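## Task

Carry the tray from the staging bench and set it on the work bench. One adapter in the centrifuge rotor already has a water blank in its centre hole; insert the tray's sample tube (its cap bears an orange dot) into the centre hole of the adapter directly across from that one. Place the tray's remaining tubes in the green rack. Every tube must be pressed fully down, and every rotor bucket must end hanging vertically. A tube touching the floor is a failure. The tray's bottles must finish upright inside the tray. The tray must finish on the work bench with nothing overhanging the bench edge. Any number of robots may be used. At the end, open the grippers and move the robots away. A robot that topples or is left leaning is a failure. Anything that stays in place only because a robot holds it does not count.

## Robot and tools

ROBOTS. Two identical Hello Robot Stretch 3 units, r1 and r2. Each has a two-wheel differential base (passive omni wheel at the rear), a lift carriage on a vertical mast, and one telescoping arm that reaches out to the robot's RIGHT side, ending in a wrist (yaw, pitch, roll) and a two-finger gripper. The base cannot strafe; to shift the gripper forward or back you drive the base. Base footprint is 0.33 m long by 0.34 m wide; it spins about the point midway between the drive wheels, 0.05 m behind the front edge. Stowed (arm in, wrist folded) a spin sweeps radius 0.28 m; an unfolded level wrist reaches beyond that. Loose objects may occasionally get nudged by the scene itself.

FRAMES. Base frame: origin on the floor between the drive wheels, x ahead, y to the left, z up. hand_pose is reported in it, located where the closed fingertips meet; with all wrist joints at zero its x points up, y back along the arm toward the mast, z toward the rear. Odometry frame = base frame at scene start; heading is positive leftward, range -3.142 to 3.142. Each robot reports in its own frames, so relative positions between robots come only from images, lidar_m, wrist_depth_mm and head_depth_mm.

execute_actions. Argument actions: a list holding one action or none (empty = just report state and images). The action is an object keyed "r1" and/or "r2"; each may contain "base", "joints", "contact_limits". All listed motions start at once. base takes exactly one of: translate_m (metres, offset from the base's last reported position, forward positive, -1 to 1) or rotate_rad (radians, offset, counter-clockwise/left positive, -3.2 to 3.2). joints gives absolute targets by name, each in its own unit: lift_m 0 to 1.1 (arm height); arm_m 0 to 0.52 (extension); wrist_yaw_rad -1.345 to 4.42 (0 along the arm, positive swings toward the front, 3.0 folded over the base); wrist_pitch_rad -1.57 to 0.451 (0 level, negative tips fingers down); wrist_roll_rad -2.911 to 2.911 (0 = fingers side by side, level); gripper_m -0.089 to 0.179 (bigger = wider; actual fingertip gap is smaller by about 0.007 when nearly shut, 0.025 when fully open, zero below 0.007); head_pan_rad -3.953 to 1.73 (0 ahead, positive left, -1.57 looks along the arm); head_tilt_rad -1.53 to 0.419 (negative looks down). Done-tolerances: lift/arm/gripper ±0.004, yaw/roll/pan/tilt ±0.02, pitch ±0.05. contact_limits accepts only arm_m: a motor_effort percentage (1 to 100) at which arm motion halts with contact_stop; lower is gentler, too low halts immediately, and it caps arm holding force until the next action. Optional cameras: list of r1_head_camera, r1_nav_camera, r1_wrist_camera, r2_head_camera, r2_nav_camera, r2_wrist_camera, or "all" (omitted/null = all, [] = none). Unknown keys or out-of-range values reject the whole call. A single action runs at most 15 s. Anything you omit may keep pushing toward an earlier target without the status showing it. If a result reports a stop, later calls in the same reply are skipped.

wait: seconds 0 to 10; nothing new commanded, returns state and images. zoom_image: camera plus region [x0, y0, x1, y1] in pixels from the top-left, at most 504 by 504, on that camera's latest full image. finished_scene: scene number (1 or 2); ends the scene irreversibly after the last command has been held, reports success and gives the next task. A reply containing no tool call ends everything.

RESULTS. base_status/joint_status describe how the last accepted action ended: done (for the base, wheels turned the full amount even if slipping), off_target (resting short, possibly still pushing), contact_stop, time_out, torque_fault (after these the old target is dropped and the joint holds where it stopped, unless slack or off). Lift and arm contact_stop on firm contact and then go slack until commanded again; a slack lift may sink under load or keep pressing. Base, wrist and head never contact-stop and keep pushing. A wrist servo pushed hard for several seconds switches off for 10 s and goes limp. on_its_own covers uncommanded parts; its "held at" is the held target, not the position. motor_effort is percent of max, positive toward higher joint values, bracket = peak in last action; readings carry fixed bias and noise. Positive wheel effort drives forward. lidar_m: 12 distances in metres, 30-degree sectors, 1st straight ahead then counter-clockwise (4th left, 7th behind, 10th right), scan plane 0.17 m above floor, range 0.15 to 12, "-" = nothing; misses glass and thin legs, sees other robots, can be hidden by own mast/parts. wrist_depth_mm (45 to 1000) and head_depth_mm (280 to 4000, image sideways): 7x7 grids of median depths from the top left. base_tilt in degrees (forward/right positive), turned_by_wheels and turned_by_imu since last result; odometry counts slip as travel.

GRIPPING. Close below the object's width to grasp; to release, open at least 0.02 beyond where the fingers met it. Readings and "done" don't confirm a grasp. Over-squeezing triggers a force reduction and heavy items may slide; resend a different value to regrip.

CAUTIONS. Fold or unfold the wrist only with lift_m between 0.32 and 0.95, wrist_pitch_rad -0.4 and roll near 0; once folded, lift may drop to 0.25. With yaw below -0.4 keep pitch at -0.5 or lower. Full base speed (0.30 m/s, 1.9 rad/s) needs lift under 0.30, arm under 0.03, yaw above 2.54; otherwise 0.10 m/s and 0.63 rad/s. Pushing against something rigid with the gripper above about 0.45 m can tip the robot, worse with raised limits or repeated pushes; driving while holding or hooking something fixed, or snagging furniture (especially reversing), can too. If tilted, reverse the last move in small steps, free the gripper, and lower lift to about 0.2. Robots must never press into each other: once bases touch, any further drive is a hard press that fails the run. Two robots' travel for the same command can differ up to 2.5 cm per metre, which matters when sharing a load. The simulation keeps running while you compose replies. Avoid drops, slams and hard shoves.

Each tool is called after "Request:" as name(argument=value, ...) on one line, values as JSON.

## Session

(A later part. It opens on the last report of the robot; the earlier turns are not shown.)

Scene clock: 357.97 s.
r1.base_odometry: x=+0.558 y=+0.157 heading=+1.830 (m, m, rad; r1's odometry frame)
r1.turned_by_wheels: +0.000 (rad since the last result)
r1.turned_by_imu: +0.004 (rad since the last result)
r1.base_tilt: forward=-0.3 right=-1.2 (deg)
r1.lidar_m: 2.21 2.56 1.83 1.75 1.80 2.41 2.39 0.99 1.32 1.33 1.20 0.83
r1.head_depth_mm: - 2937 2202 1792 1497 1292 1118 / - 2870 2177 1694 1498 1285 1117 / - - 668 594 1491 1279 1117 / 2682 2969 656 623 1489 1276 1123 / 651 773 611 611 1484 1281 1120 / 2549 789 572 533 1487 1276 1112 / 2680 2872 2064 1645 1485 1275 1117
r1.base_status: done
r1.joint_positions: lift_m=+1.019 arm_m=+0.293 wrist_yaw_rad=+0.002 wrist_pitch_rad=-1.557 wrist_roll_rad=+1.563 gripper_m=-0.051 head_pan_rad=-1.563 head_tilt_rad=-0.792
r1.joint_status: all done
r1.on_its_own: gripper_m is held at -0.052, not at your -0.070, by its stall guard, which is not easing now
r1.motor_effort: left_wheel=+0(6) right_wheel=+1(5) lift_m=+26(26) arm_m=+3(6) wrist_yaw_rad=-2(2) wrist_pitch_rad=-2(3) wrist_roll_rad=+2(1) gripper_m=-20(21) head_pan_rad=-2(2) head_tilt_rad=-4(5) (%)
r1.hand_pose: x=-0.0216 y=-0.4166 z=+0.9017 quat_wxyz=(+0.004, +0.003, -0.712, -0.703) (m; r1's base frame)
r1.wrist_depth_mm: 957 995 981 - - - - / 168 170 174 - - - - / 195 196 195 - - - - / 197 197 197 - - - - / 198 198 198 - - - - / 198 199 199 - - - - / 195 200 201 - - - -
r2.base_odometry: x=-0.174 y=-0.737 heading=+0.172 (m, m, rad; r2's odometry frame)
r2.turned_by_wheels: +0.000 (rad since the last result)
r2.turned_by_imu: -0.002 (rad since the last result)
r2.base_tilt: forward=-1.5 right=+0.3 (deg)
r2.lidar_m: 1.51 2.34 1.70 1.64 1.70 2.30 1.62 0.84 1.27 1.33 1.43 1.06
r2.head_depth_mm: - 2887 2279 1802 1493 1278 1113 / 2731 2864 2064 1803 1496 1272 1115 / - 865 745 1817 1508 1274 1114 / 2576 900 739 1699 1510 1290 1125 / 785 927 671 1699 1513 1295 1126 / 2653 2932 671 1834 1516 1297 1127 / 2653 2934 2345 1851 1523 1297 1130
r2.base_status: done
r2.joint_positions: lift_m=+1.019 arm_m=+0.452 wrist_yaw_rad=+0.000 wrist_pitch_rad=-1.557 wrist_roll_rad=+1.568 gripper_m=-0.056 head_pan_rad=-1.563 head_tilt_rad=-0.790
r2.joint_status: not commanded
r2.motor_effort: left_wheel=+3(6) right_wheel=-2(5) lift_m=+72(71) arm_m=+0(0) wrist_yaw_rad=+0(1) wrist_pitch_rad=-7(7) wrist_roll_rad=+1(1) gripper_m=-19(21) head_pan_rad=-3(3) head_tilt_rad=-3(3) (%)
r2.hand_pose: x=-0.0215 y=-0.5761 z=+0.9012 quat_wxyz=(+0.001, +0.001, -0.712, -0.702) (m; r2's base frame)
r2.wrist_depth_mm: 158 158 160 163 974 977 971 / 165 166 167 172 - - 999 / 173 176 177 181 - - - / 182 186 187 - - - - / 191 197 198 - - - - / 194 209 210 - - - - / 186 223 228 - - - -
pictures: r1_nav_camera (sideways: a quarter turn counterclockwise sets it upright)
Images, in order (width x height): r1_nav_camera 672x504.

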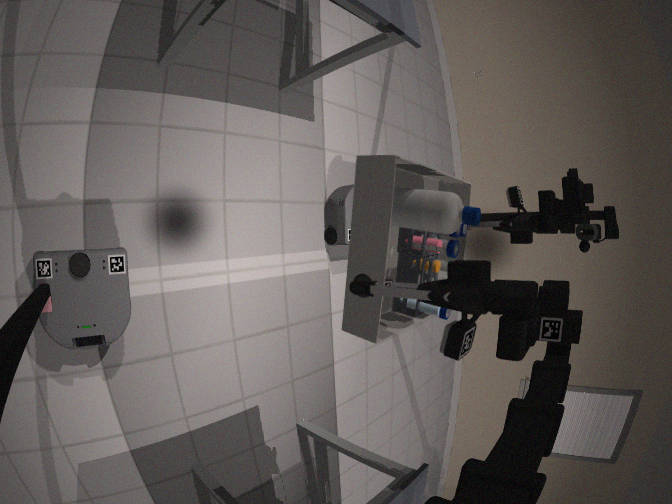

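Request:
execute_actions(actions=[{"r1":{"base":{"translate_m":-0.6},"joints":{"arm_m":0.309}},"r2":{"base":{"translate_m":0.6}}}], cameras=["r1_nav_camera","r2_nav_camera"])

Scene clock: 369.83 s.
r1.base_odometry: x=+0.712 y=-0.423 heading=+1.830 (m, m, rad; r1's odometry frame)
r1.turned_by_wheels: +0.000 (rad since the last result)
r1.turned_by_imu: +0.004 (rad since the last result)
r1.base_tilt: forward=-0.2 right=-1.5 (deg)
r1.lidar_m: 1.41 2.51 1.81 1.73 1.78 2.39 1.80 0.46 0.49 1.34 3.09 1.66
r1.head_depth_mm: - 2942 972 1749 1490 1285 1088 / - 2961 2143 1430 1487 1277 1121 / - - 674 642 1496 1280 1122 / 2671 2995 668 1657 1490 1280 1118 / 669 726 630 559 1485 1281 1116 / 2610 804 570 1633 1482 1276 1118 / 2661 2853 2048 1683 1475 1272 1113
r1.base_status: done
r1.joint_positions: lift_m=+1.019 arm_m=+0.309 wrist_yaw_rad=+0.002 wrist_pitch_rad=-1.561 wrist_roll_rad=+1.563 gripper_m=-0.051 head_pan_rad=-1.563 head_tilt_rad=-0.792
r1.joint_status: all done
r1.on_its_own: gripper_m is held at -0.052, not at your -0.070, by its stall guard, which is not easing now
r1.motor_effort: left_wheel=-1(7) right_wheel=+2(3) lift_m=+25(26) arm_m=+4(5) wrist_yaw_rad=-2(2) wrist_pitch_rad=+1(2) wrist_roll_rad=+1(1) gripper_m=-20(23) head_pan_rad=-2(3) head_tilt_rad=-4(6) (%)
r1.hand_pose: x=-0.0216 y=-0.4316 z=+0.9017 quat_wxyz=(+0.004, +0.003, -0.710, -0.704) (m; r1's base frame)
r1.wrist_depth_mm: 900 867 984 - 999 - - / 170 172 174 - - - - / 195 196 196 - - - - / 195 196 196 - - - - / 197 198 198 - - - - / 199 199 199 200 - - - / 194 201 201 - - - -
r2.base_odometry: x=+0.417 y=-0.634 heading=+0.173 (m, m, rad; r2's odometry frame)
r2.turned_by_wheels: +0.000 (rad since the last result)
r2.turned_by_imu: -0.002 (rad since the last result)
r2.base_tilt: forward=-1.5 right=+0.3 (deg)
r2.lidar_m: 1.48 2.36 1.70 1.64 1.70 2.31 1.61 1.40 3.23 1.34 0.56 0.55
r2.head_depth_mm: - 2920 2282 1799 1484 1278 1114 / 2723 2876 2047 1802 1498 1278 1115 / - 864 669 1811 1491 1278 1119 / 2561 897 742 1697 1505 1285 1122 / 792 925 667 1694 1510 1294 1128 / 2644 2912 668 1739 1513 1290 1124 / 2646 2894 1083 1785 1518 1298 1108
r2.base_status: done
r2.joint_positions: lift_m=+1.019 arm_m=+0.452 wrist_yaw_rad=+0.000 wrist_pitch_rad=-1.562 wrist_roll_rad=+1.568 gripper_m=-0.056 head_pan_rad=-1.563 head_tilt_rad=-0.790
r2.joint_status: not commanded
r2.motor_effort: left_wheel=+2(7) right_wheel=-1(5) lift_m=+71(72) arm_m=+0(0) wrist_yaw_rad=+1(0) wrist_pitch_rad=-4(8) wrist_roll_rad=+1(1) gripper_m=-19(21) head_pan_rad=-3(4) head_tilt_rad=-4(3) (%)
r2.hand_pose: x=-0.0215 y=-0.5746 z=+0.9013 quat_wxyz=(+0.001, +0.001, -0.710, -0.704) (m; r2's base frame)
r2.wrist_depth_mm: 157 158 160 163 979 987 984 / 165 166 168 172 - - - / 173 175 177 182 - - - / 182 186 187 191 - - - / 190 198 198 - - - - / 193 209 210 - - - - / 185 222 228 - 817 - -
pictures: r1_nav_camera (sideways: a quarter turn counterclockwise sets it upright), r2_nav_camera (sideways: a quarter turn counterclockwise sets it upright)
Images, in order (width x height): r1_nav_camera 672x504, r2_nav_camera 672x504.

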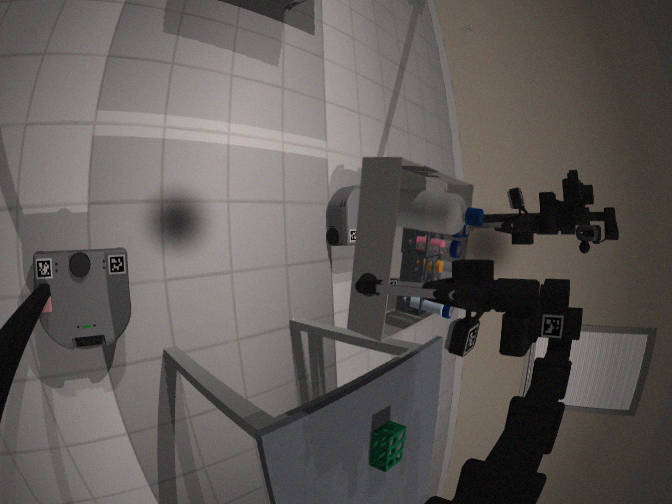

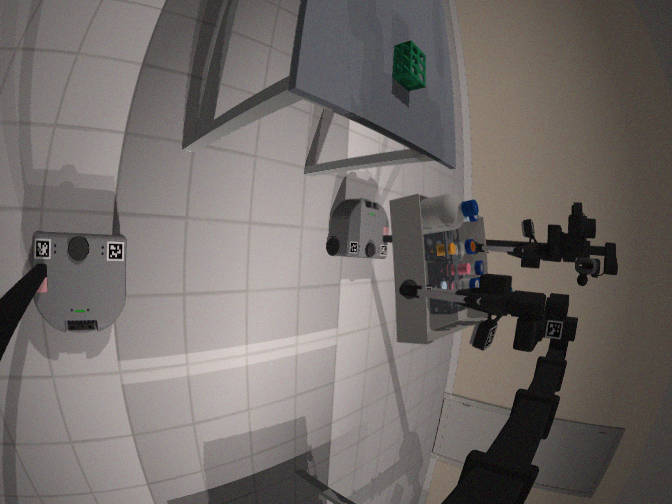

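Request:
execute_actions(actions=[{"r1":{"joints":{"lift_m":1.095}},"r2":{"joints":{"lift_m":1.095}}}], cameras=[])

Request:
execute_actions(actions=[{"r1":{"base":{"translate_m":-0.55},"joints":{"arm_m":0.324}},"r2":{"base":{"translate_m":0.55}}}], cameras=["r1_nav_camera","r2_nav_camera"])

Scene clock: 382.90 s.
r1.base_odometry: x=+0.712 y=-0.423 heading=+1.830 (m, m, rad; r1's odometry frame)
r1.turned_by_wheels: +0.000 (rad since the last result)
r1.turned_by_imu: +0.001 (rad since the last result)
r1.base_tilt: forward=-0.3 right=-1.4 (deg)
r1.lidar_m: 1.40 2.51 1.81 1.73 1.78 2.39 1.80 0.46 0.49 1.34 3.07 1.66
r1.head_depth_mm: 2692 2961 967 1746 1502 1283 1085 / 2643 2705 1156 1523 1494 1280 1117 / - 603 614 1740 1497 1276 1121 / 2564 628 494 1704 1488 1274 1115 / 2580 562 494 1674 1491 1271 1119 / 2625 483 481 1782 1481 1272 1116 / 2649 2783 468 1769 1495 1280 1115
r1.base_status: not commanded
r1.joint_positions: lift_m=+1.094 arm_m=+0.309 wrist_yaw_rad=+0.002 wrist_pitch_rad=-1.561 wrist_roll_rad=+1.563 gripper_m=-0.051 head_pan_rad=-1.563 head_tilt_rad=-0.792
r1.joint_status: all done
r1.on_its_own: gripper_m is held at -0.052, not at your -0.070, by its stall guard, which is not easing now
r1.motor_effort: left_wheel=-1(1) right_wheel=+2(2) lift_m=+26(28) arm_m=+4(4) wrist_yaw_rad=-2(2) wrist_pitch_rad=+0(1) wrist_roll_rad=+1(1) gripper_m=-20(21) head_pan_rad=-2(3) head_tilt_rad=-4(6) (%)
r1.hand_pose: x=-0.0216 y=-0.4316 z=+0.9767 quat_wxyz=(+0.004, +0.003, -0.710, -0.704) (m; r1's base frame)
r1.wrist_depth_mm: 935 873 - - - - - / 169 171 175 - - - - / 195 196 197 - - - - / 195 196 197 - - - - / 197 197 198 - - - - / 198 199 198 200 - - - / 195 200 200 - - - -
r2.base_odometry: x=+0.417 y=-0.634 heading=+0.173 (m, m, rad; r2's odometry frame)
r2.turned_by_wheels: +0.000 (rad since the last result)
r2.turned_by_imu: +0.000 (rad since the last result)
r2.base_tilt: forward=-1.5 right=+0.2 (deg)
r2.lidar_m: 1.48 2.35 1.71 1.64 1.69 2.31 1.61 1.40 3.24 1.34 0.56 0.55
r2.head_depth_mm: 2633 2895 2292 1784 1494 1278 1111 / 2596 803 2110 1803 1498 1272 1113 / 2521 717 2061 1811 1507 1277 1121 / 2552 716 623 1699 1508 1283 1123 / 2623 726 622 1722 1513 1293 1125 / 2666 573 2104 1783 1511 1290 1128 / 2647 2941 1081 1795 1526 1299 1109
r2.base_status: not commanded
r2.joint_positions: lift_m=+1.094 arm_m=+0.452 wrist_yaw_rad=+0.000 wrist_pitch_rad=-1.562 wrist_roll_rad=+1.568 gripper_m=-0.056 head_pan_rad=-1.563 head_tilt_rad=-0.790
r2.joint_status: all done
r2.motor_effort: left_wheel=+2(2) right_wheel=-1(1) lift_m=+71(73) arm_m=+0(0) wrist_yaw_rad=+1(0) wrist_pitch_rad=-4(4) wrist_roll_rad=+1(1) gripper_m=-19(20) head_pan_rad=-3(4) head_tilt_rad=-3(3) (%)
r2.hand_pose: x=-0.0215 y=-0.5747 z=+0.9763 quat_wxyz=(+0.001, +0.001, -0.710, -0.704) (m; r2's base frame)
r2.wrist_depth_mm: 157 158 159 163 - - - / 165 166 167 172 - - - / 173 175 176 181 - - - / 181 186 187 191 - - - / 191 197 198 - - - - / 193 209 211 - - - - / 185 222 227 - 804 - -
pictures: none
No camera images: the call's "cameras" was empty. Leave "cameras" out to get every camera's image.

Scene clock: 390.13 s.
r1.base_odometry: x=+0.852 y=-0.955 heading=+1.830 (m, m, rad; r1's odometry frame)
r1.turned_by_wheels: +0.000 (rad since the last result)
r1.turned_by_imu: +0.002 (rad since the last result)
r1.base_tilt: forward=-0.3 right=-1.5 (deg)
r1.lidar_m: 1.95 2.51 1.79 1.71 1.77 2.36 1.45 1.26 1.00 0.96 0.34 2.14
r1.head_depth_mm: 2726 2909 902 725 606 1265 1125 / 2636 2831 815 722 605 1251 1131 / - 630 516 704 605 1253 1129 / - 622 513 721 602 1230 1120 / 2542 561 499 720 605 1223 1095 / 2567 501 485 721 601 738 1099 / 2685 2802 485 1718 602 1230 1114
r1.base_status: done
r1.joint_positions: lift_m=+1.094 arm_m=+0.324 wrist_yaw_rad=+0.002 wrist_pitch_rad=-1.562 wrist_roll_rad=+1.563 gripper_m=-0.051 head_pan_rad=-1.563 head_tilt_rad=-0.792
r1.joint_status: all done
r1.on_its_own: gripper_m is held at -0.052, not at your -0.070, by its stall guard, which is not easing now
r1.motor_effort: left_wheel=-1(8) right_wheel=+2(6) lift_m=+26(26) arm_m=+4(7) wrist_yaw_rad=-2(2) wrist_pitch_rad=+0(1) wrist_roll_rad=+1(1) gripper_m=-21(22) head_pan_rad=-3(3) head_tilt_rad=-6(5) (%)
r1.hand_pose: x=-0.0216 y=-0.4465 z=+0.9767 quat_wxyz=(+0.004, +0.003, -0.710, -0.704) (m; r1's base frame)
r1.wrist_depth_mm: 330 333 340 346 352 - - / 171 173 175 354 361 - - / 195 196 197 364 375 - - / 196 198 197 378 386 - - / 197 197 198 - 398 - - / 198 199 199 200 416 - - / 194 199 200 309 434 - -
r2.base_odometry: x=+0.959 y=-0.539 heading=+0.173 (m, m, rad; r2's odometry frame)
r2.turned_by_wheels: +0.000 (rad since the last result)
r2.turned_by_imu: -0.001 (rad since the last result)
r2.base_tilt: forward=-1.5 right=+0.2 (deg)
r2.lidar_m: 1.71 2.36 1.71 1.65 1.70 2.32 1.94 2.15 0.40 0.39 0.40 0.55
r2.head_depth_mm: 2650 2887 2274 1800 1421 1270 1110 / 2572 804 870 739 628 1203 1113 / 2522 718 841 744 630 1281 1097 / 2545 709 618 746 631 1284 1100 / 2595 726 634 749 633 1285 1104 / 2657 569 856 752 638 1293 1111 / 2639 2911 961 755 637 1296 1107
r2.base_status: done
r2.joint_positions: lift_m=+1.094 arm_m=+0.452 wrist_yaw_rad=+0.000 wrist_pitch_rad=-1.572 wrist_roll_rad=+1.569 gripper_m=-0.056 head_pan_rad=-1.563 head_tilt_rad=-0.790
r2.joint_status: not commanded
r2.motor_effort: left_wheel=+2(7) right_wheel=-1(5) lift_m=+72(71) arm_m=+0(0) wrist_yaw_rad=-1(0) wrist_pitch_rad=+1(8) wrist_roll_rad=+1(1) gripper_m=-20(22) head_pan_rad=-3(3) head_tilt_rad=-3(3) (%)
r2.hand_pose: x=-0.0215 y=-0.5722 z=+0.9765 quat_wxyz=(+0.001, +0.001, -0.707, -0.708) (m; r2's base frame)
r2.wrist_depth_mm: 156 157 159 160 347 347 - / 164 166 167 171 353 354 - / 171 175 177 182 368 367 - / 181 184 187 191 373 378 - / 190 196 199 120 389 - - / 192 209 211 311 402 - - / 184 220 227 407 414 - -
pictures: r1_nav_camera (sideways: a quarter turn counterclockwise sets it upright), r2_nav_camera (sideways: a quarter turn counterclockwise sets it upright)
Images, in order (width x height): r1_nav_camera 672x504, r2_nav_camera 672x504.

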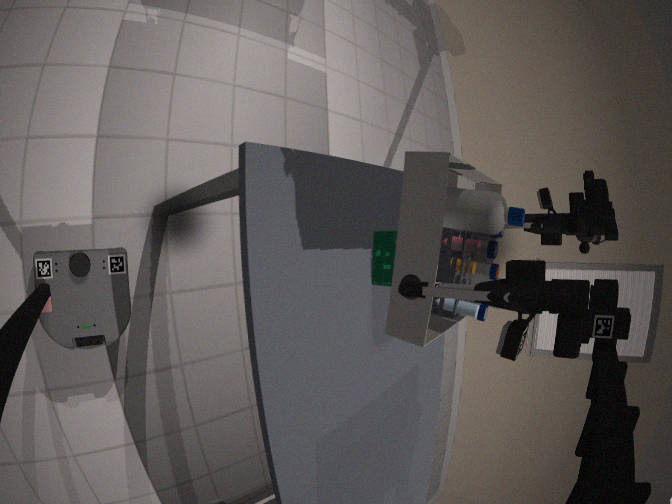

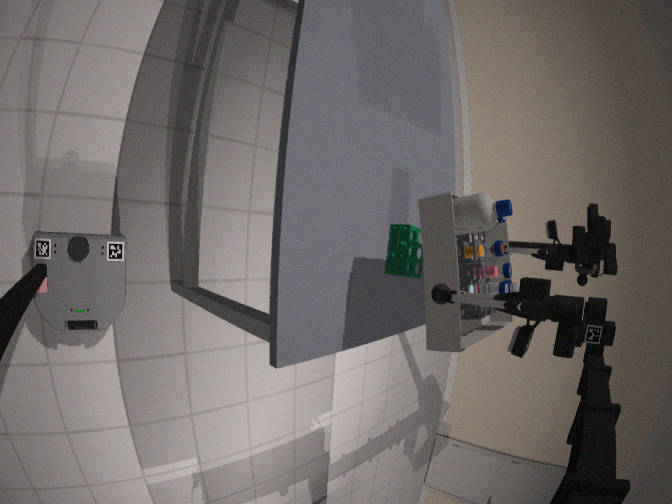

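Request:
execute_actions(actions=[{"r1":{"base":{"translate_m":-0.32},"joints":{"arm_m":0.331}},"r2":{"base":{"translate_m":0.32}}}], cameras=["r1_nav_camera","r2_nav_camera","r1_head_camera"])

Scene clock: 400.10 s.
r1.base_odometry: x=+0.934 y=-1.265 heading=+1.830 (m, m, rad; r1's odometry frame)
r1.turned_by_wheels: +0.000 (rad since the last result)
r1.turned_by_imu: +0.002 (rad since the last result)
r1.base_tilt: forward=-0.2 right=-1.4 (deg)
r1.lidar_m: 2.26 2.48 1.78 1.70 1.75 2.35 1.27 0.97 1.01 0.97 1.00 0.57
r1.head_depth_mm: 2716 3012 903 727 604 1259 1125 / 2632 2803 814 723 605 1261 1124 / - 636 523 720 605 1254 1119 / - 627 508 721 602 1251 1121 / 1357 554 508 720 603 1257 1123 / 2568 512 494 719 601 1253 1115 / 2698 2799 494 716 601 1243 1120
r1.base_status: done
r1.joint_positions: lift_m=+1.094 arm_m=+0.331 wrist_yaw_rad=+0.002 wrist_pitch_rad=-1.562 wrist_roll_rad=+1.563 gripper_m=-0.051 head_pan_rad=-1.563 head_tilt_rad=-0.792
r1.joint_status: all done
r1.on_its_own: gripper_m is held at -0.052, not at your -0.070, by its stall guard, which is not easing now
r1.motor_effort: left_wheel=-2(5) right_wheel=+3(4) lift_m=+26(26) arm_m=+5(7) wrist_yaw_rad=-2(2) wrist_pitch_rad=+0(0) wrist_roll_rad=+1(1) gripper_m=-21(22) head_pan_rad=-3(2) head_tilt_rad=-4(4) (%)
r1.hand_pose: x=-0.0216 y=-0.4535 z=+0.9767 quat_wxyz=(+0.004, +0.003, -0.710, -0.704) (m; r1's base frame)
r1.wrist_depth_mm: 330 332 336 344 350 - - / 173 173 176 353 363 - - / 195 196 196 365 371 - - / 196 196 196 376 387 - - / 197 197 198 - 399 - - / 197 199 199 200 420 - - / 195 200 200 416 432 - -
r2.base_odometry: x=+1.274 y=-0.484 heading=+0.173 (m, m, rad; r2's odometry frame)
r2.turned_by_wheels: +0.000 (rad since the last result)
r2.turned_by_imu: -0.001 (rad since the last result)
r2.base_tilt: forward=-1.5 right=+0.2 (deg)
r2.lidar_m: 1.70 2.38 1.72 1.65 1.71 2.32 2.24 0.56 0.40 0.39 0.40 0.54
r2.head_depth_mm: 2665 2917 925 736 625 1268 1093 / 2580 805 840 739 629 1278 1093 / 2499 717 844 742 630 1281 1101 / 2546 707 616 745 630 1285 1099 / 2562 707 633 748 619 1294 1100 / 2627 570 855 753 621 1297 1108 / 2682 2899 962 758 622 1293 1106
r2.base_status: done
r2.joint_positions: lift_m=+1.094 arm_m=+0.452 wrist_yaw_rad=+0.000 wrist_pitch_rad=-1.575 wrist_roll_rad=+1.569 gripper_m=-0.056 head_pan_rad=-1.563 head_tilt_rad=-0.790
r2.joint_status: not commanded
r2.motor_effort: left_wheel=+1(5) right_wheel=+0(4) lift_m=+71(71) arm_m=+1(0) wrist_yaw_rad=+0(1) wrist_pitch_rad=+2(7) wrist_roll_rad=+0(1) gripper_m=-20(21) head_pan_rad=-3(3) head_tilt_rad=-4(4) (%)
r2.hand_pose: x=-0.0215 y=-0.5713 z=+0.9766 quat_wxyz=(+0.001, +0.000, -0.705, -0.709) (m; r2's base frame)
r2.wrist_depth_mm: 156 157 159 160 343 345 - / 163 165 167 169 353 352 - / 172 175 177 182 366 366 - / 180 184 188 191 375 382 - / 191 196 197 - 391 393 - / 192 208 211 313 402 - - / 185 222 228 413 416 - -
pictures: r1_head_camera (sideways: a quarter turn clockwise sets it upright), r1_nav_camera (sideways: a quarter turn counterclockwise sets it upright), r2_nav_camera (sideways: a quarter turn counterclockwise sets it upright)
Images, in order (width x height): r1_head_camera 896x504, r1_nav_camera 672x504, r2_nav_camera 672x504.

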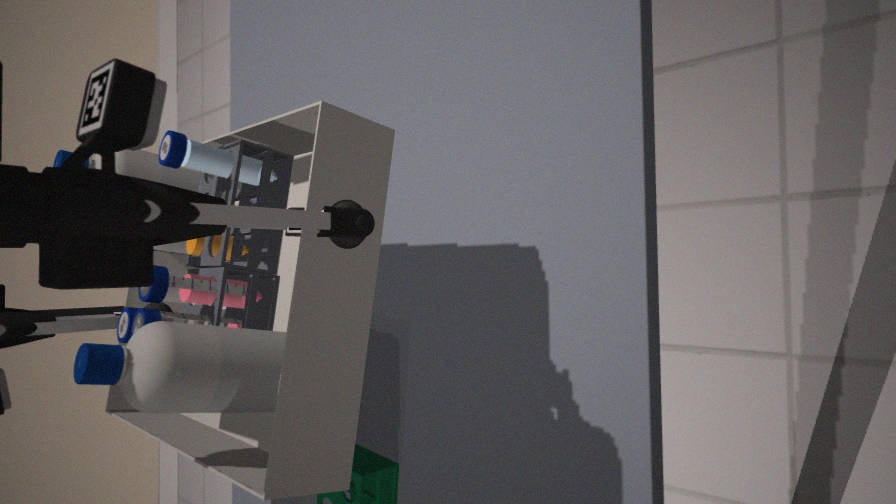

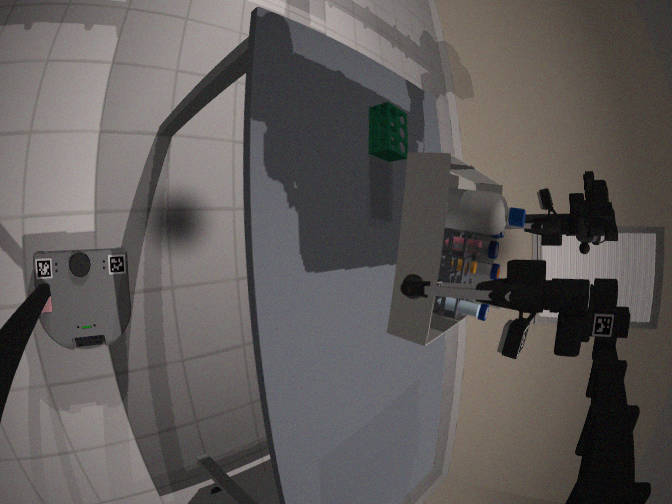

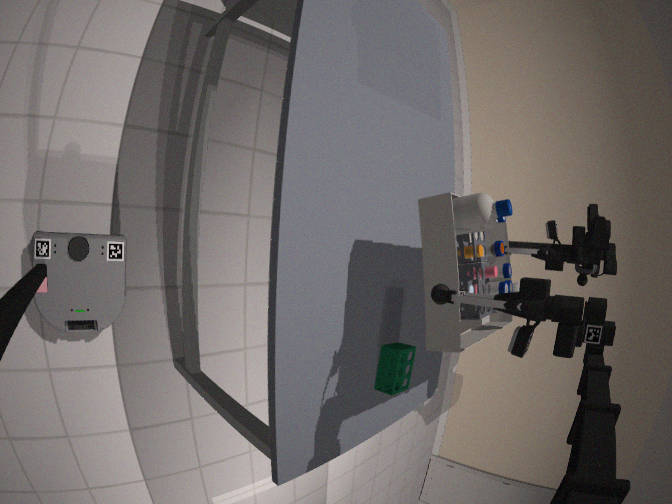

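Request:
execute_actions(actions=[{"r1":{"base":{"translate_m":-0.07}},"r2":{"base":{"translate_m":0.07}}}], cameras=["r1_head_camera","r2_head_camera","r1_wrist_camera"])

Scene clock: 418.37 s.
r1.base_odometry: x=+0.952 y=-1.332 heading=+1.829 (m, m, rad; r1's odometry frame)
r1.turned_by_wheels: +0.000 (rad since the last result)
r1.turned_by_imu: +0.001 (rad since the last result)
r1.base_tilt: forward=-0.4 right=-1.4 (deg)
r1.lidar_m: 2.33 2.49 1.78 1.70 1.75 2.35 1.28 0.90 1.01 0.97 1.00 0.63
r1.head_depth_mm: 2745 2950 902 725 605 1255 1125 / 2666 2831 813 722 606 1259 1124 / - 636 524 722 604 1255 1121 / - 628 510 721 602 1253 1126 / 1358 556 510 717 601 1252 1122 / 2579 512 495 716 601 1254 1114 / 2672 2786 493 717 599 1240 1118
r1.base_status: done
r1.joint_positions: lift_m=+1.094 arm_m=+0.331 wrist_yaw_rad=+0.002 wrist_pitch_rad=-1.562 wrist_roll_rad=+1.563 gripper_m=-0.051 head_pan_rad=-1.563 head_tilt_rad=-0.792
r1.joint_status: not commanded
r1.on_its_own: gripper_m is held at -0.052, not at your -0.070, by its stall guard, which is not easing now
r1.motor_effort: left_wheel=-2(9) right_wheel=+3(5) lift_m=+26(26) arm_m=+4(5) wrist_yaw_rad=-2(2) wrist_pitch_rad=+0(0) wrist_roll_rad=+1(1) gripper_m=-22(20) head_pan_rad=-2(2) head_tilt_rad=-4(4) (%)
r1.hand_pose: x=-0.0216 y=-0.4535 z=+0.9767 quat_wxyz=(+0.004, +0.003, -0.710, -0.704) (m; r1's base frame)
r1.wrist_depth_mm: 330 334 336 345 352 - - / 172 174 176 355 362 - - / 195 196 195 363 372 - - / 196 196 198 378 388 - - / 197 197 198 - 399 - - / 198 199 199 - 418 - - / 194 200 200 308 430 - -
r2.base_odometry: x=+1.343 y=-0.472 heading=+0.173 (m, m, rad; r2's odometry frame)
r2.turned_by_wheels: +0.000 (rad since the last result)
r2.turned_by_imu: +0.000 (rad since the last result)
r2.base_tilt: forward=-1.5 right=+0.3 (deg)
r2.lidar_m: 1.69 2.37 1.72 1.65 1.71 2.33 2.31 0.55 0.40 0.39 0.40 0.54
r2.head_depth_mm: 2672 2923 928 737 624 1275 1096 / 2567 805 864 738 627 1275 1098 / 2522 718 843 742 629 1285 1096 / 2526 710 618 746 631 1288 1101 / 2600 726 634 749 619 1282 1104 / 2657 570 855 751 621 1295 1109 / 2653 2897 960 756 622 1297 1092
r2.base_status: done
r2.joint_positions: lift_m=+1.094 arm_m=+0.452 wrist_yaw_rad=+0.000 wrist_pitch_rad=-1.572 wrist_roll_rad=+1.569 gripper_m=-0.056 head_pan_rad=-1.563 head_tilt_rad=-0.790
r2.joint_status: not commanded
r2.motor_effort: left_wheel=+1(7) right_wheel=-1(3) lift_m=+71(71) arm_m=+0(0) wrist_yaw_rad=+1(1) wrist_pitch_rad=+1(2) wrist_roll_rad=+0(1) gripper_m=-20(20) head_pan_rad=-3(3) head_tilt_rad=-3(3) (%)
r2.hand_pose: x=-0.0215 y=-0.5721 z=+0.9765 quat_wxyz=(+0.001, +0.000, -0.706, -0.708) (m; r2's base frame)
r2.wrist_depth_mm: 156 157 159 160 343 344 - / 164 165 167 170 352 354 - / 172 175 177 182 362 366 - / 180 185 186 191 375 381 - / 190 197 198 120 389 396 - / 193 209 211 311 401 - - / 184 221 228 410 412 - -
pictures: r1_head_camera (sideways: a quarter turn clockwise sets it upright), r1_wrist_camera, r2_head_camera (sideways: a quarter turn clockwise sets it upright)
Images, in order (width x height): r1_head_camera 896x504, r1_wrist_camera 644x364, r2_head_camera 896x504.

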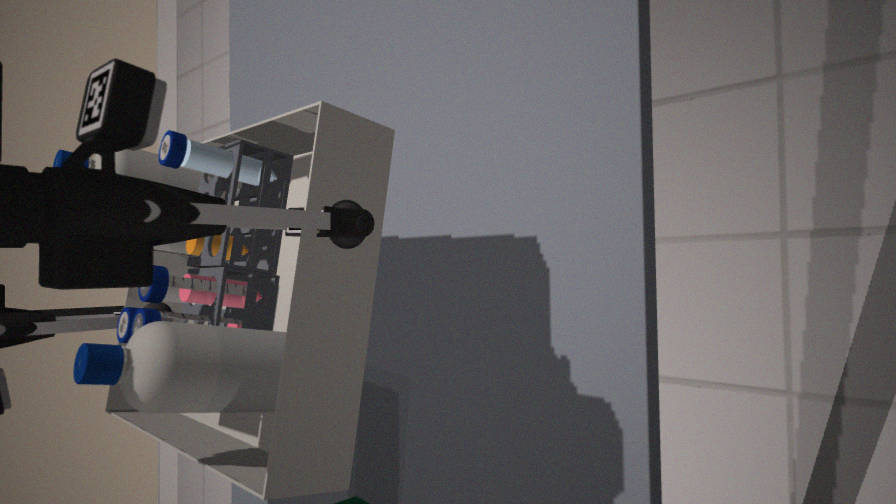

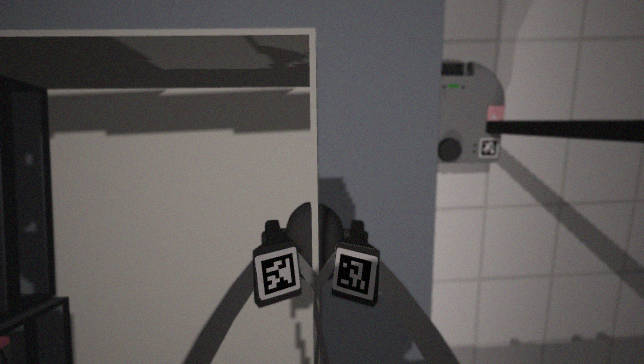

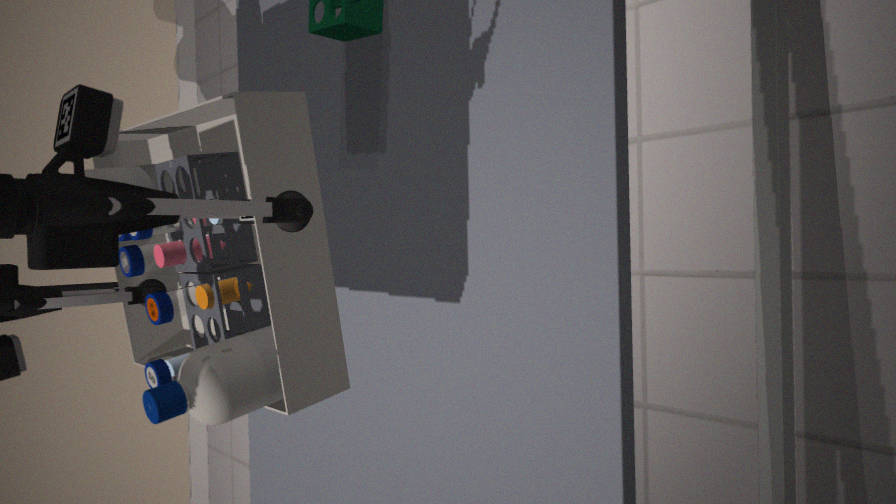

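Request:
execute_actions(actions=[{"r1":{"base":{"translate_m":-0.05}},"r2":{"base":{"translate_m":0.05}}}], cameras=[])

Request:
execute_actions(actions=[{"r1":{"joints":{"lift_m":1.0}},"r2":{"joints":{"lift_m":1.0}}}], cameras=["r2_head_camera","r2_wrist_camera"])

Scene clock: 426.00 s.
r1.base_odometry: x=+0.965 y=-1.381 heading=+1.829 (m, m, rad; r1's odometry frame)
r1.turned_by_wheels: +0.000 (rad since the last result)
r1.turned_by_imu: +0.001 (rad since the last result)
r1.base_tilt: forward=-0.3 right=-1.5 (deg)
r1.lidar_m: 2.38 2.48 1.78 1.70 1.75 2.35 1.29 0.85 1.01 0.97 1.00 0.67
r1.head_depth_mm: 2752 2976 901 727 605 1281 1131 / 2667 2869 811 721 602 1254 1126 / - 638 523 720 604 1247 1119 / - 626 510 720 602 1253 1128 / 1329 556 509 718 602 1257 1117 / 2574 514 495 716 600 1256 1121 / 2638 2760 494 717 601 1253 1114
r1.base_status: done
r1.joint_positions: lift_m=+1.094 arm_m=+0.331 wrist_yaw_rad=+0.002 wrist_pitch_rad=-1.562 wrist_roll_rad=+1.563 gripper_m=-0.051 head_pan_rad=-1.563 head_tilt_rad=-0.792
r1.joint_status: not commanded
r1.on_its_own: gripper_m is held at -0.052, not at your -0.070, by its stall guard, which is not easing now
r1.motor_effort: left_wheel=-1(6) right_wheel=+3(4) lift_m=+26(26) arm_m=+4(4) wrist_yaw_rad=-2(2) wrist_pitch_rad=+0(0) wrist_roll_rad=+2(1) gripper_m=-21(20) head_pan_rad=-2(3) head_tilt_rad=-3(4) (%)
r1.hand_pose: x=-0.0216 y=-0.4535 z=+0.9767 quat_wxyz=(+0.004, +0.003, -0.710, -0.704) (m; r1's base frame)
r1.wrist_depth_mm: 329 333 338 345 352 - - / 172 174 176 353 360 - - / 195 196 196 363 373 - - / 196 196 197 375 388 - - / 197 198 198 - 401 - - / 198 198 199 - 419 - - / 194 199 201 415 433 - -
r2.base_odometry: x=+1.392 y=-0.464 heading=+0.173 (m, m, rad; r2's odometry frame)
r2.turned_by_wheels: +0.000 (rad since the last result)
r2.turned_by_imu: +0.000 (rad since the last result)
r2.base_tilt: forward=-1.5 right=+0.3 (deg)
r2.lidar_m: 1.69 2.37 1.72 1.65 1.71 2.32 2.36 0.55 0.40 0.38 0.40 0.54
r2.head_depth_mm: 2667 2937 925 734 625 1274 1091 / 2602 810 865 738 626 1278 1098 / 2509 716 845 744 628 1279 1096 / 2542 710 619 746 616 1284 1099 / 2596 729 635 747 618 1296 1102 / 2630 571 855 752 621 1295 1108 / 2644 2910 961 756 624 1301 1087
r2.base_status: done
r2.joint_positions: lift_m=+1.094 arm_m=+0.452 wrist_yaw_rad=+0.000 wrist_pitch_rad=-1.570 wrist_roll_rad=+1.569 gripper_m=-0.056 head_pan_rad=-1.563 head_tilt_rad=-0.790
r2.joint_status: not commanded
r2.motor_effort: left_wheel=+2(5) right_wheel=+0(4) lift_m=+71(71) arm_m=+0(0) wrist_yaw_rad=+1(1) wrist_pitch_rad=+0(1) wrist_roll_rad=+1(0) gripper_m=-21(20) head_pan_rad=-3(3) head_tilt_rad=-3(2) (%)
r2.hand_pose: x=-0.0215 y=-0.5726 z=+0.9765 quat_wxyz=(+0.001, +0.000, -0.707, -0.707) (m; r2's base frame)
r2.wrist_depth_mm: 156 157 159 161 341 343 - / 164 166 167 171 353 353 - / 172 175 176 182 365 364 - / 180 184 187 191 374 378 - / 191 197 199 120 387 393 - / 192 208 210 399 401 - - / 185 222 227 409 415 - -
pictures: none
No camera images: the call's "cameras" was empty. Leave "cameras" out to get every camera's image.

Scene clock: 427.70 s.
r1.base_odometry: x=+0.965 y=-1.381 heading=+1.829 (m, m, rad; r1's odometry frame)
r1.turned_by_wheels: +0.000 (rad since the last result)
r1.turned_by_imu: +0.000 (rad since the last result)
r1.base_tilt: forward=-0.1 right=-1.5 (deg)
r1.lidar_m: 2.38 2.48 1.78 1.70 1.75 2.35 1.29 0.86 1.01 0.97 1.00 0.67
r1.head_depth_mm: - 2904 900 722 604 1286 1125 / - 2847 869 703 607 1244 1124 / - - 698 666 604 1250 1123 / 2672 2967 694 662 601 1258 1120 / 684 814 630 663 602 1255 1120 / 2602 2790 651 665 602 1251 1115 / 2705 2900 893 696 600 1248 1111
r1.base_status: not commanded
r1.joint_positions: lift_m=+1.000 arm_m=+0.331 wrist_yaw_rad=+0.002 wrist_pitch_rad=-1.562 wrist_roll_rad=+1.563 gripper_m=-0.051 head_pan_rad=-1.563 head_tilt_rad=-0.792
r1.joint_status: all done
r1.on_its_own: gripper_m is held at -0.052, not at your -0.070, by its stall guard, which is not easing now
r1.motor_effort: left_wheel=-2(2) right_wheel=+2(3) lift_m=+18(25) arm_m=+4(4) wrist_yaw_rad=-2(3) wrist_pitch_rad=+0(0) wrist_roll_rad=+2(2) gripper_m=-21(21) head_pan_rad=-3(3) head_tilt_rad=-4(4) (%)
r1.hand_pose: x=-0.0216 y=-0.4535 z=+0.8823 quat_wxyz=(+0.004, +0.003, -0.710, -0.704) (m; r1's base frame)
r1.wrist_depth_mm: 245 247 249 256 260 - - / 173 174 175 263 268 - - / 195 195 195 270 277 283 - / 196 197 197 278 287 - - / 197 197 198 - 295 - - / 197 199 199 - 308 - - / 194 200 200 307 317 - -
r2.base_odometry: x=+1.392 y=-0.464 heading=+0.173 (m, m, rad; r2's odometry frame)
r2.turned_by_wheels: +0.000 (rad since the last result)
r2.turned_by_imu: +0.000 (rad since the last result)
r2.base_tilt: forward=-1.5 right=+0.3 (deg)
r2.lidar_m: 1.70 2.37 1.72 1.65 1.71 2.32 2.36 0.55 0.40 0.38 0.40 0.54
r2.head_depth_mm: - 2897 927 734 625 1274 1094 / - 2952 830 738 628 1280 1094 / - 883 754 742 629 1280 1095 / 2553 1177 762 724 617 1285 1105 / 789 960 667 725 619 1288 1102 / 2646 2932 676 731 621 1289 1106 / 2630 2892 959 754 625 1298 1093
r2.base_status: not commanded
r2.joint_positions: lift_m=+1.000 arm_m=+0.452 wrist_yaw_rad=+0.000 wrist_pitch_rad=-1.570 wrist_roll_rad=+1.569 gripper_m=-0.056 head_pan_rad=-1.563 head_tilt_rad=-0.790
r2.joint_status: all done
r2.motor_effort: left_wheel=+2(2) right_wheel=-1(1) lift_m=+27(68) arm_m=+0(0) wrist_yaw_rad=-1(1) wrist_pitch_rad=+0(0) wrist_roll_rad=+1(1) gripper_m=-20(20) head_pan_rad=-3(3) head_tilt_rad=-3(3) (%)
r2.hand_pose: x=-0.0215 y=-0.5726 z=+0.8829 quat_wxyz=(+0.001, +0.000, -0.707, -0.707) (m; r2's base frame)
r2.wrist_depth_mm: 157 157 159 160 256 256 257 / 165 166 168 170 264 263 266 / 173 175 177 182 270 272 272 / 181 185 186 191 279 279 - / 189 198 199 120 287 289 - / 192 209 212 300 300 298 - / 184 222 229 304 310 310 -
pictures: r2_head_camera (sideways: a quarter turn clockwise sets it upright), r2_wrist_camera
Images, in order (width x height): r2_head_camera 896x504, r2_wrist_camera 644x364.

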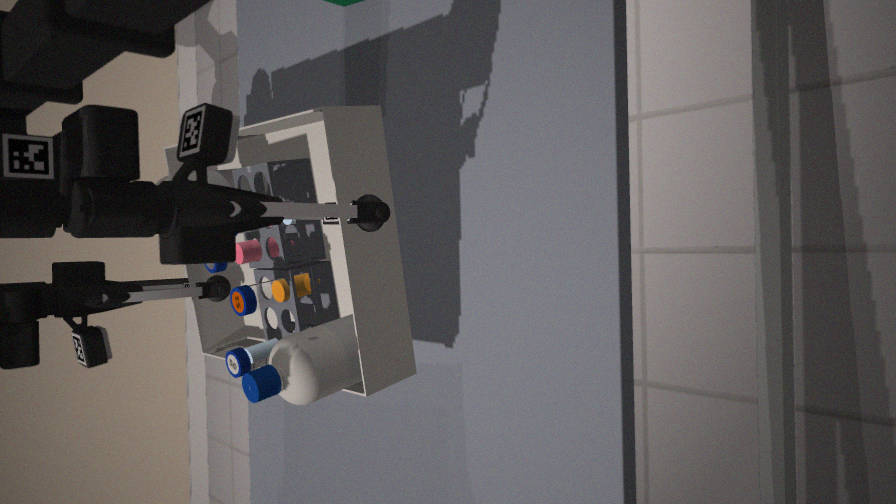

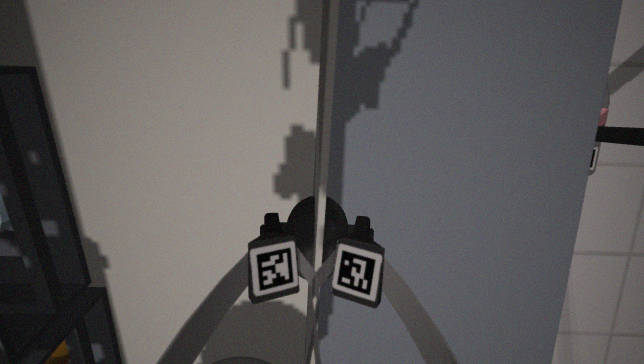

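Clear of the rack.

Request:
execute_actions(actions=[{"r1":{"joints":{"lift_m":0.925}},"r2":{"joints":{"lift_m":0.925}}}], cameras=[])

Request:
execute_actions(actions=[{"r1":{"joints":{"lift_m":0.915}},"r2":{"joints":{"lift_m":0.915}}}], cameras=[])

Request:
execute_actions(actions=[{"r1":{"joints":{"gripper_m":0.06}},"r2":{"joints":{"gripper_m":0.06}}}], cameras=[])

Request:
execute_actions(actions=[{"r1":{"joints":{"lift_m":1.1}},"r2":{"joints":{"lift_m":1.1}}}], cameras=["r1_head_camera","r1_wrist_camera","r2_wrist_camera"])

Scene clock: 434.57 s.
r1.base_odometry: x=+0.965 y=-1.381 heading=+1.829 (m, m, rad; r1's odometry frame)
r1.turned_by_wheels: +0.000 (rad since the last result)
r1.turned_by_imu: +0.001 (rad since the last result)
r1.base_tilt: forward=-0.2 right=-1.3 (deg)
r1.lidar_m: 2.38 2.48 1.78 1.70 1.75 2.34 1.29 0.85 1.02 0.97 1.00 0.67
r1.head_depth_mm: 2764 2974 - 706 605 1289 1126 / 2686 - 906 724 604 1254 1126 / 2670 - 731 680 604 1258 1121 / 2656 2809 814 706 602 1258 1109 / 666 1041 690 662 601 1253 1120 / 2649 2822 819 664 601 1246 1118 / 2675 2925 889 718 599 1251 1116
r1.base_status: not commanded
r1.joint_positions: lift_m=+0.925 arm_m=+0.331 wrist_yaw_rad=+0.002 wrist_pitch_rad=-1.561 wrist_roll_rad=+1.563 gripper_m=-0.051 head_pan_rad=-1.563 head_tilt_rad=-0.792
r1.joint_status: all done
r1.on_its_own: gripper_m is held at -0.052, not at your -0.070, by its stall guard, which is not easing now
r1.motor_effort: left_wheel=-1(2) right_wheel=+2(3) lift_m=+17(19) arm_m=+4(4) wrist_yaw_rad=-2(2) wrist_pitch_rad=+0(1) wrist_roll_rad=+2(1) gripper_m=-20(20) head_pan_rad=-2(3) head_tilt_rad=-4(5) (%)
r1.hand_pose: x=-0.0216 y=-0.4535 z=+0.8073 quat_wxyz=(+0.004, +0.003, -0.710, -0.704) (m; r1's base frame)
r1.wrist_depth_mm: 151 126 127 185 188 192 958 / 180 181 183 190 195 198 989 / 183 185 187 196 200 205 - / 188 189 192 203 208 211 - / 192 194 196 - 215 219 - / 195 199 200 206 223 227 - / 198 204 207 223 230 235 -
r2.base_odometry: x=+1.392 y=-0.464 heading=+0.173 (m, m, rad; r2's odometry frame)
r2.turned_by_wheels: +0.000 (rad since the last result)
r2.turned_by_imu: +0.000 (rad since the last result)
r2.base_tilt: forward=-1.4 right=+0.3 (deg)
r2.lidar_m: 1.69 2.36 1.72 1.65 1.71 2.32 2.37 0.55 0.40 0.38 0.40 0.54
r2.head_depth_mm: 2658 2902 - 735 626 1274 1089 / 2599 2795 897 719 626 1274 1098 / 2605 - 841 701 629 1286 1097 / 2593 2854 822 719 618 1286 1101 / 763 2881 813 709 618 1290 1104 / 2648 2907 955 729 620 1294 1106 / 2656 2920 959 756 624 1295 1089
r2.base_status: not commanded
r2.joint_positions: lift_m=+0.925 arm_m=+0.452 wrist_yaw_rad=+0.000 wrist_pitch_rad=-1.569 wrist_roll_rad=+1.569 gripper_m=-0.056 head_pan_rad=-1.563 head_tilt_rad=-0.790
r2.joint_status: all done
r2.motor_effort: left_wheel=+1(2) right_wheel=+0(1) lift_m=+26(28) arm_m=+0(0) wrist_yaw_rad=-1(1) wrist_pitch_rad=+0(1) wrist_roll_rad=+1(1) gripper_m=-20(20) head_pan_rad=-3(3) head_tilt_rad=-3(4) (%)
r2.hand_pose: x=-0.0215 y=-0.5728 z=+0.8079 quat_wxyz=(+0.001, +0.000, -0.707, -0.707) (m; r2's base frame)
r2.wrist_depth_mm: 170 171 171 172 185 186 186 / 174 176 177 179 190 192 190 / 180 183 184 187 197 197 196 / 186 190 191 193 203 202 201 / 191 198 198 122 210 210 209 / 197 206 206 217 217 217 217 / 180 213 216 222 225 225 224
pictures: none
No camera images: the call's "cameras" was empty. Leave "cameras" out to get every camera's image.

Scene clock: 435.53 s.
r1.base_odometry: x=+0.965 y=-1.381 heading=+1.829 (m, m, rad; r1's odometry frame)
r1.turned_by_wheels: +0.000 (rad since the last result)
r1.turned_by_imu: +0.000 (rad since the last result)
r1.base_tilt: forward=-0.3 right=-1.5 (deg)
r1.lidar_m: 2.38 2.49 1.77 1.70 1.75 2.35 1.29 0.85 1.01 0.97 1.00 0.67
r1.head_depth_mm: 2750 2955 - 705 606 1283 1123 / 2722 - 899 723 607 1257 1126 / 2662 - - 680 605 1263 1120 / 2692 2928 - 715 604 1252 1124 / 675 820 721 666 602 1255 1121 / 668 2828 822 674 601 1248 1117 / 2688 2872 893 714 600 1247 1115
r1.base_status: not commanded
r1.joint_positions: lift_m=+0.916 arm_m=+0.331 wrist_yaw_rad=+0.002 wrist_pitch_rad=-1.562 wrist_roll_rad=+1.563 gripper_m=-0.051 head_pan_rad=-1.563 head_tilt_rad=-0.792
r1.joint_status: lift_m contact_stop (moved -0.009 of -0.010)
r1.on_its_own: gripper_m is held at -0.052, not at your -0.070, by its stall guard, which is not easing now; lift_m is slack since a contact_stop, until your next command for it
r1.motor_effort: left_wheel=-3(2) right_wheel=+4(4) lift_m=+18(19) arm_m=+4(4) wrist_yaw_rad=-2(3) wrist_pitch_rad=+0(0) wrist_roll_rad=+1(1) gripper_m=-19(20) head_pan_rad=-2(3) head_tilt_rad=-4(4) (%)
r1.hand_pose: x=-0.0216 y=-0.4535 z=+0.7981 quat_wxyz=(+0.004, +0.003, -0.710, -0.704) (m; r1's base frame)
r1.wrist_depth_mm: 147 124 125 177 181 183 952 / 175 177 179 183 187 190 984 / 180 182 184 188 192 196 - / 185 188 190 194 199 202 - / 191 194 196 - 205 209 - / 195 200 201 209 213 217 - / 200 207 211 216 220 225 -
r2.base_odometry: x=+1.392 y=-0.464 heading=+0.173 (m, m, rad; r2's odometry frame)
r2.turned_by_wheels: +0.000 (rad since the last result)
r2.turned_by_imu: +0.000 (rad since the last result)
r2.base_tilt: forward=-1.5 right=+0.3 (deg)
r2.lidar_m: 1.69 2.37 1.72 1.65 1.71 2.33 2.37 0.55 0.40 0.38 0.40 0.54
r2.head_depth_mm: 2650 2906 - 716 625 1281 1090 / 2610 - 898 717 628 1281 1100 / 2594 - 837 721 630 1285 1097 / 2606 2846 833 721 616 1286 1101 / 771 2853 825 709 618 1289 1103 / 2646 2885 952 730 621 1291 1107 / 2657 2882 959 756 624 1295 1089
r2.base_status: not commanded
r2.joint_positions: lift_m=+0.916 arm_m=+0.452 wrist_yaw_rad=+0.000 wrist_pitch_rad=-1.573 wrist_roll_rad=+1.569 gripper_m=-0.056 head_pan_rad=-1.563 head_tilt_rad=-0.790
r2.joint_status: all done
r2.motor_effort: left_wheel=+1(2) right_wheel=+1(0) lift_m=+11(27) arm_m=+0(0) wrist_yaw_rad=-1(1) wrist_pitch_rad=+2(2) wrist_roll_rad=+0(0) gripper_m=-20(20) head_pan_rad=-3(4) head_tilt_rad=-3(3) (%)
r2.hand_pose: x=-0.0215 y=-0.5718 z=+0.7984 quat_wxyz=(+0.001, +0.000, -0.706, -0.708) (m; r2's base frame)
r2.wrist_depth_mm: 175 175 175 177 178 178 177 / 179 181 180 182 182 182 183 / 184 186 186 187 189 188 188 / 187 193 192 193 195 196 195 / 193 199 199 - 202 201 201 / 197 205 205 208 206 208 207 / 180 211 213 214 215 215 213
pictures: none
No camera images: the call's "cameras" was empty. Leave "cameras" out to get every camera's image.

not run: a stop came earlier in this reply.

not run: a stop came earlier in this reply.


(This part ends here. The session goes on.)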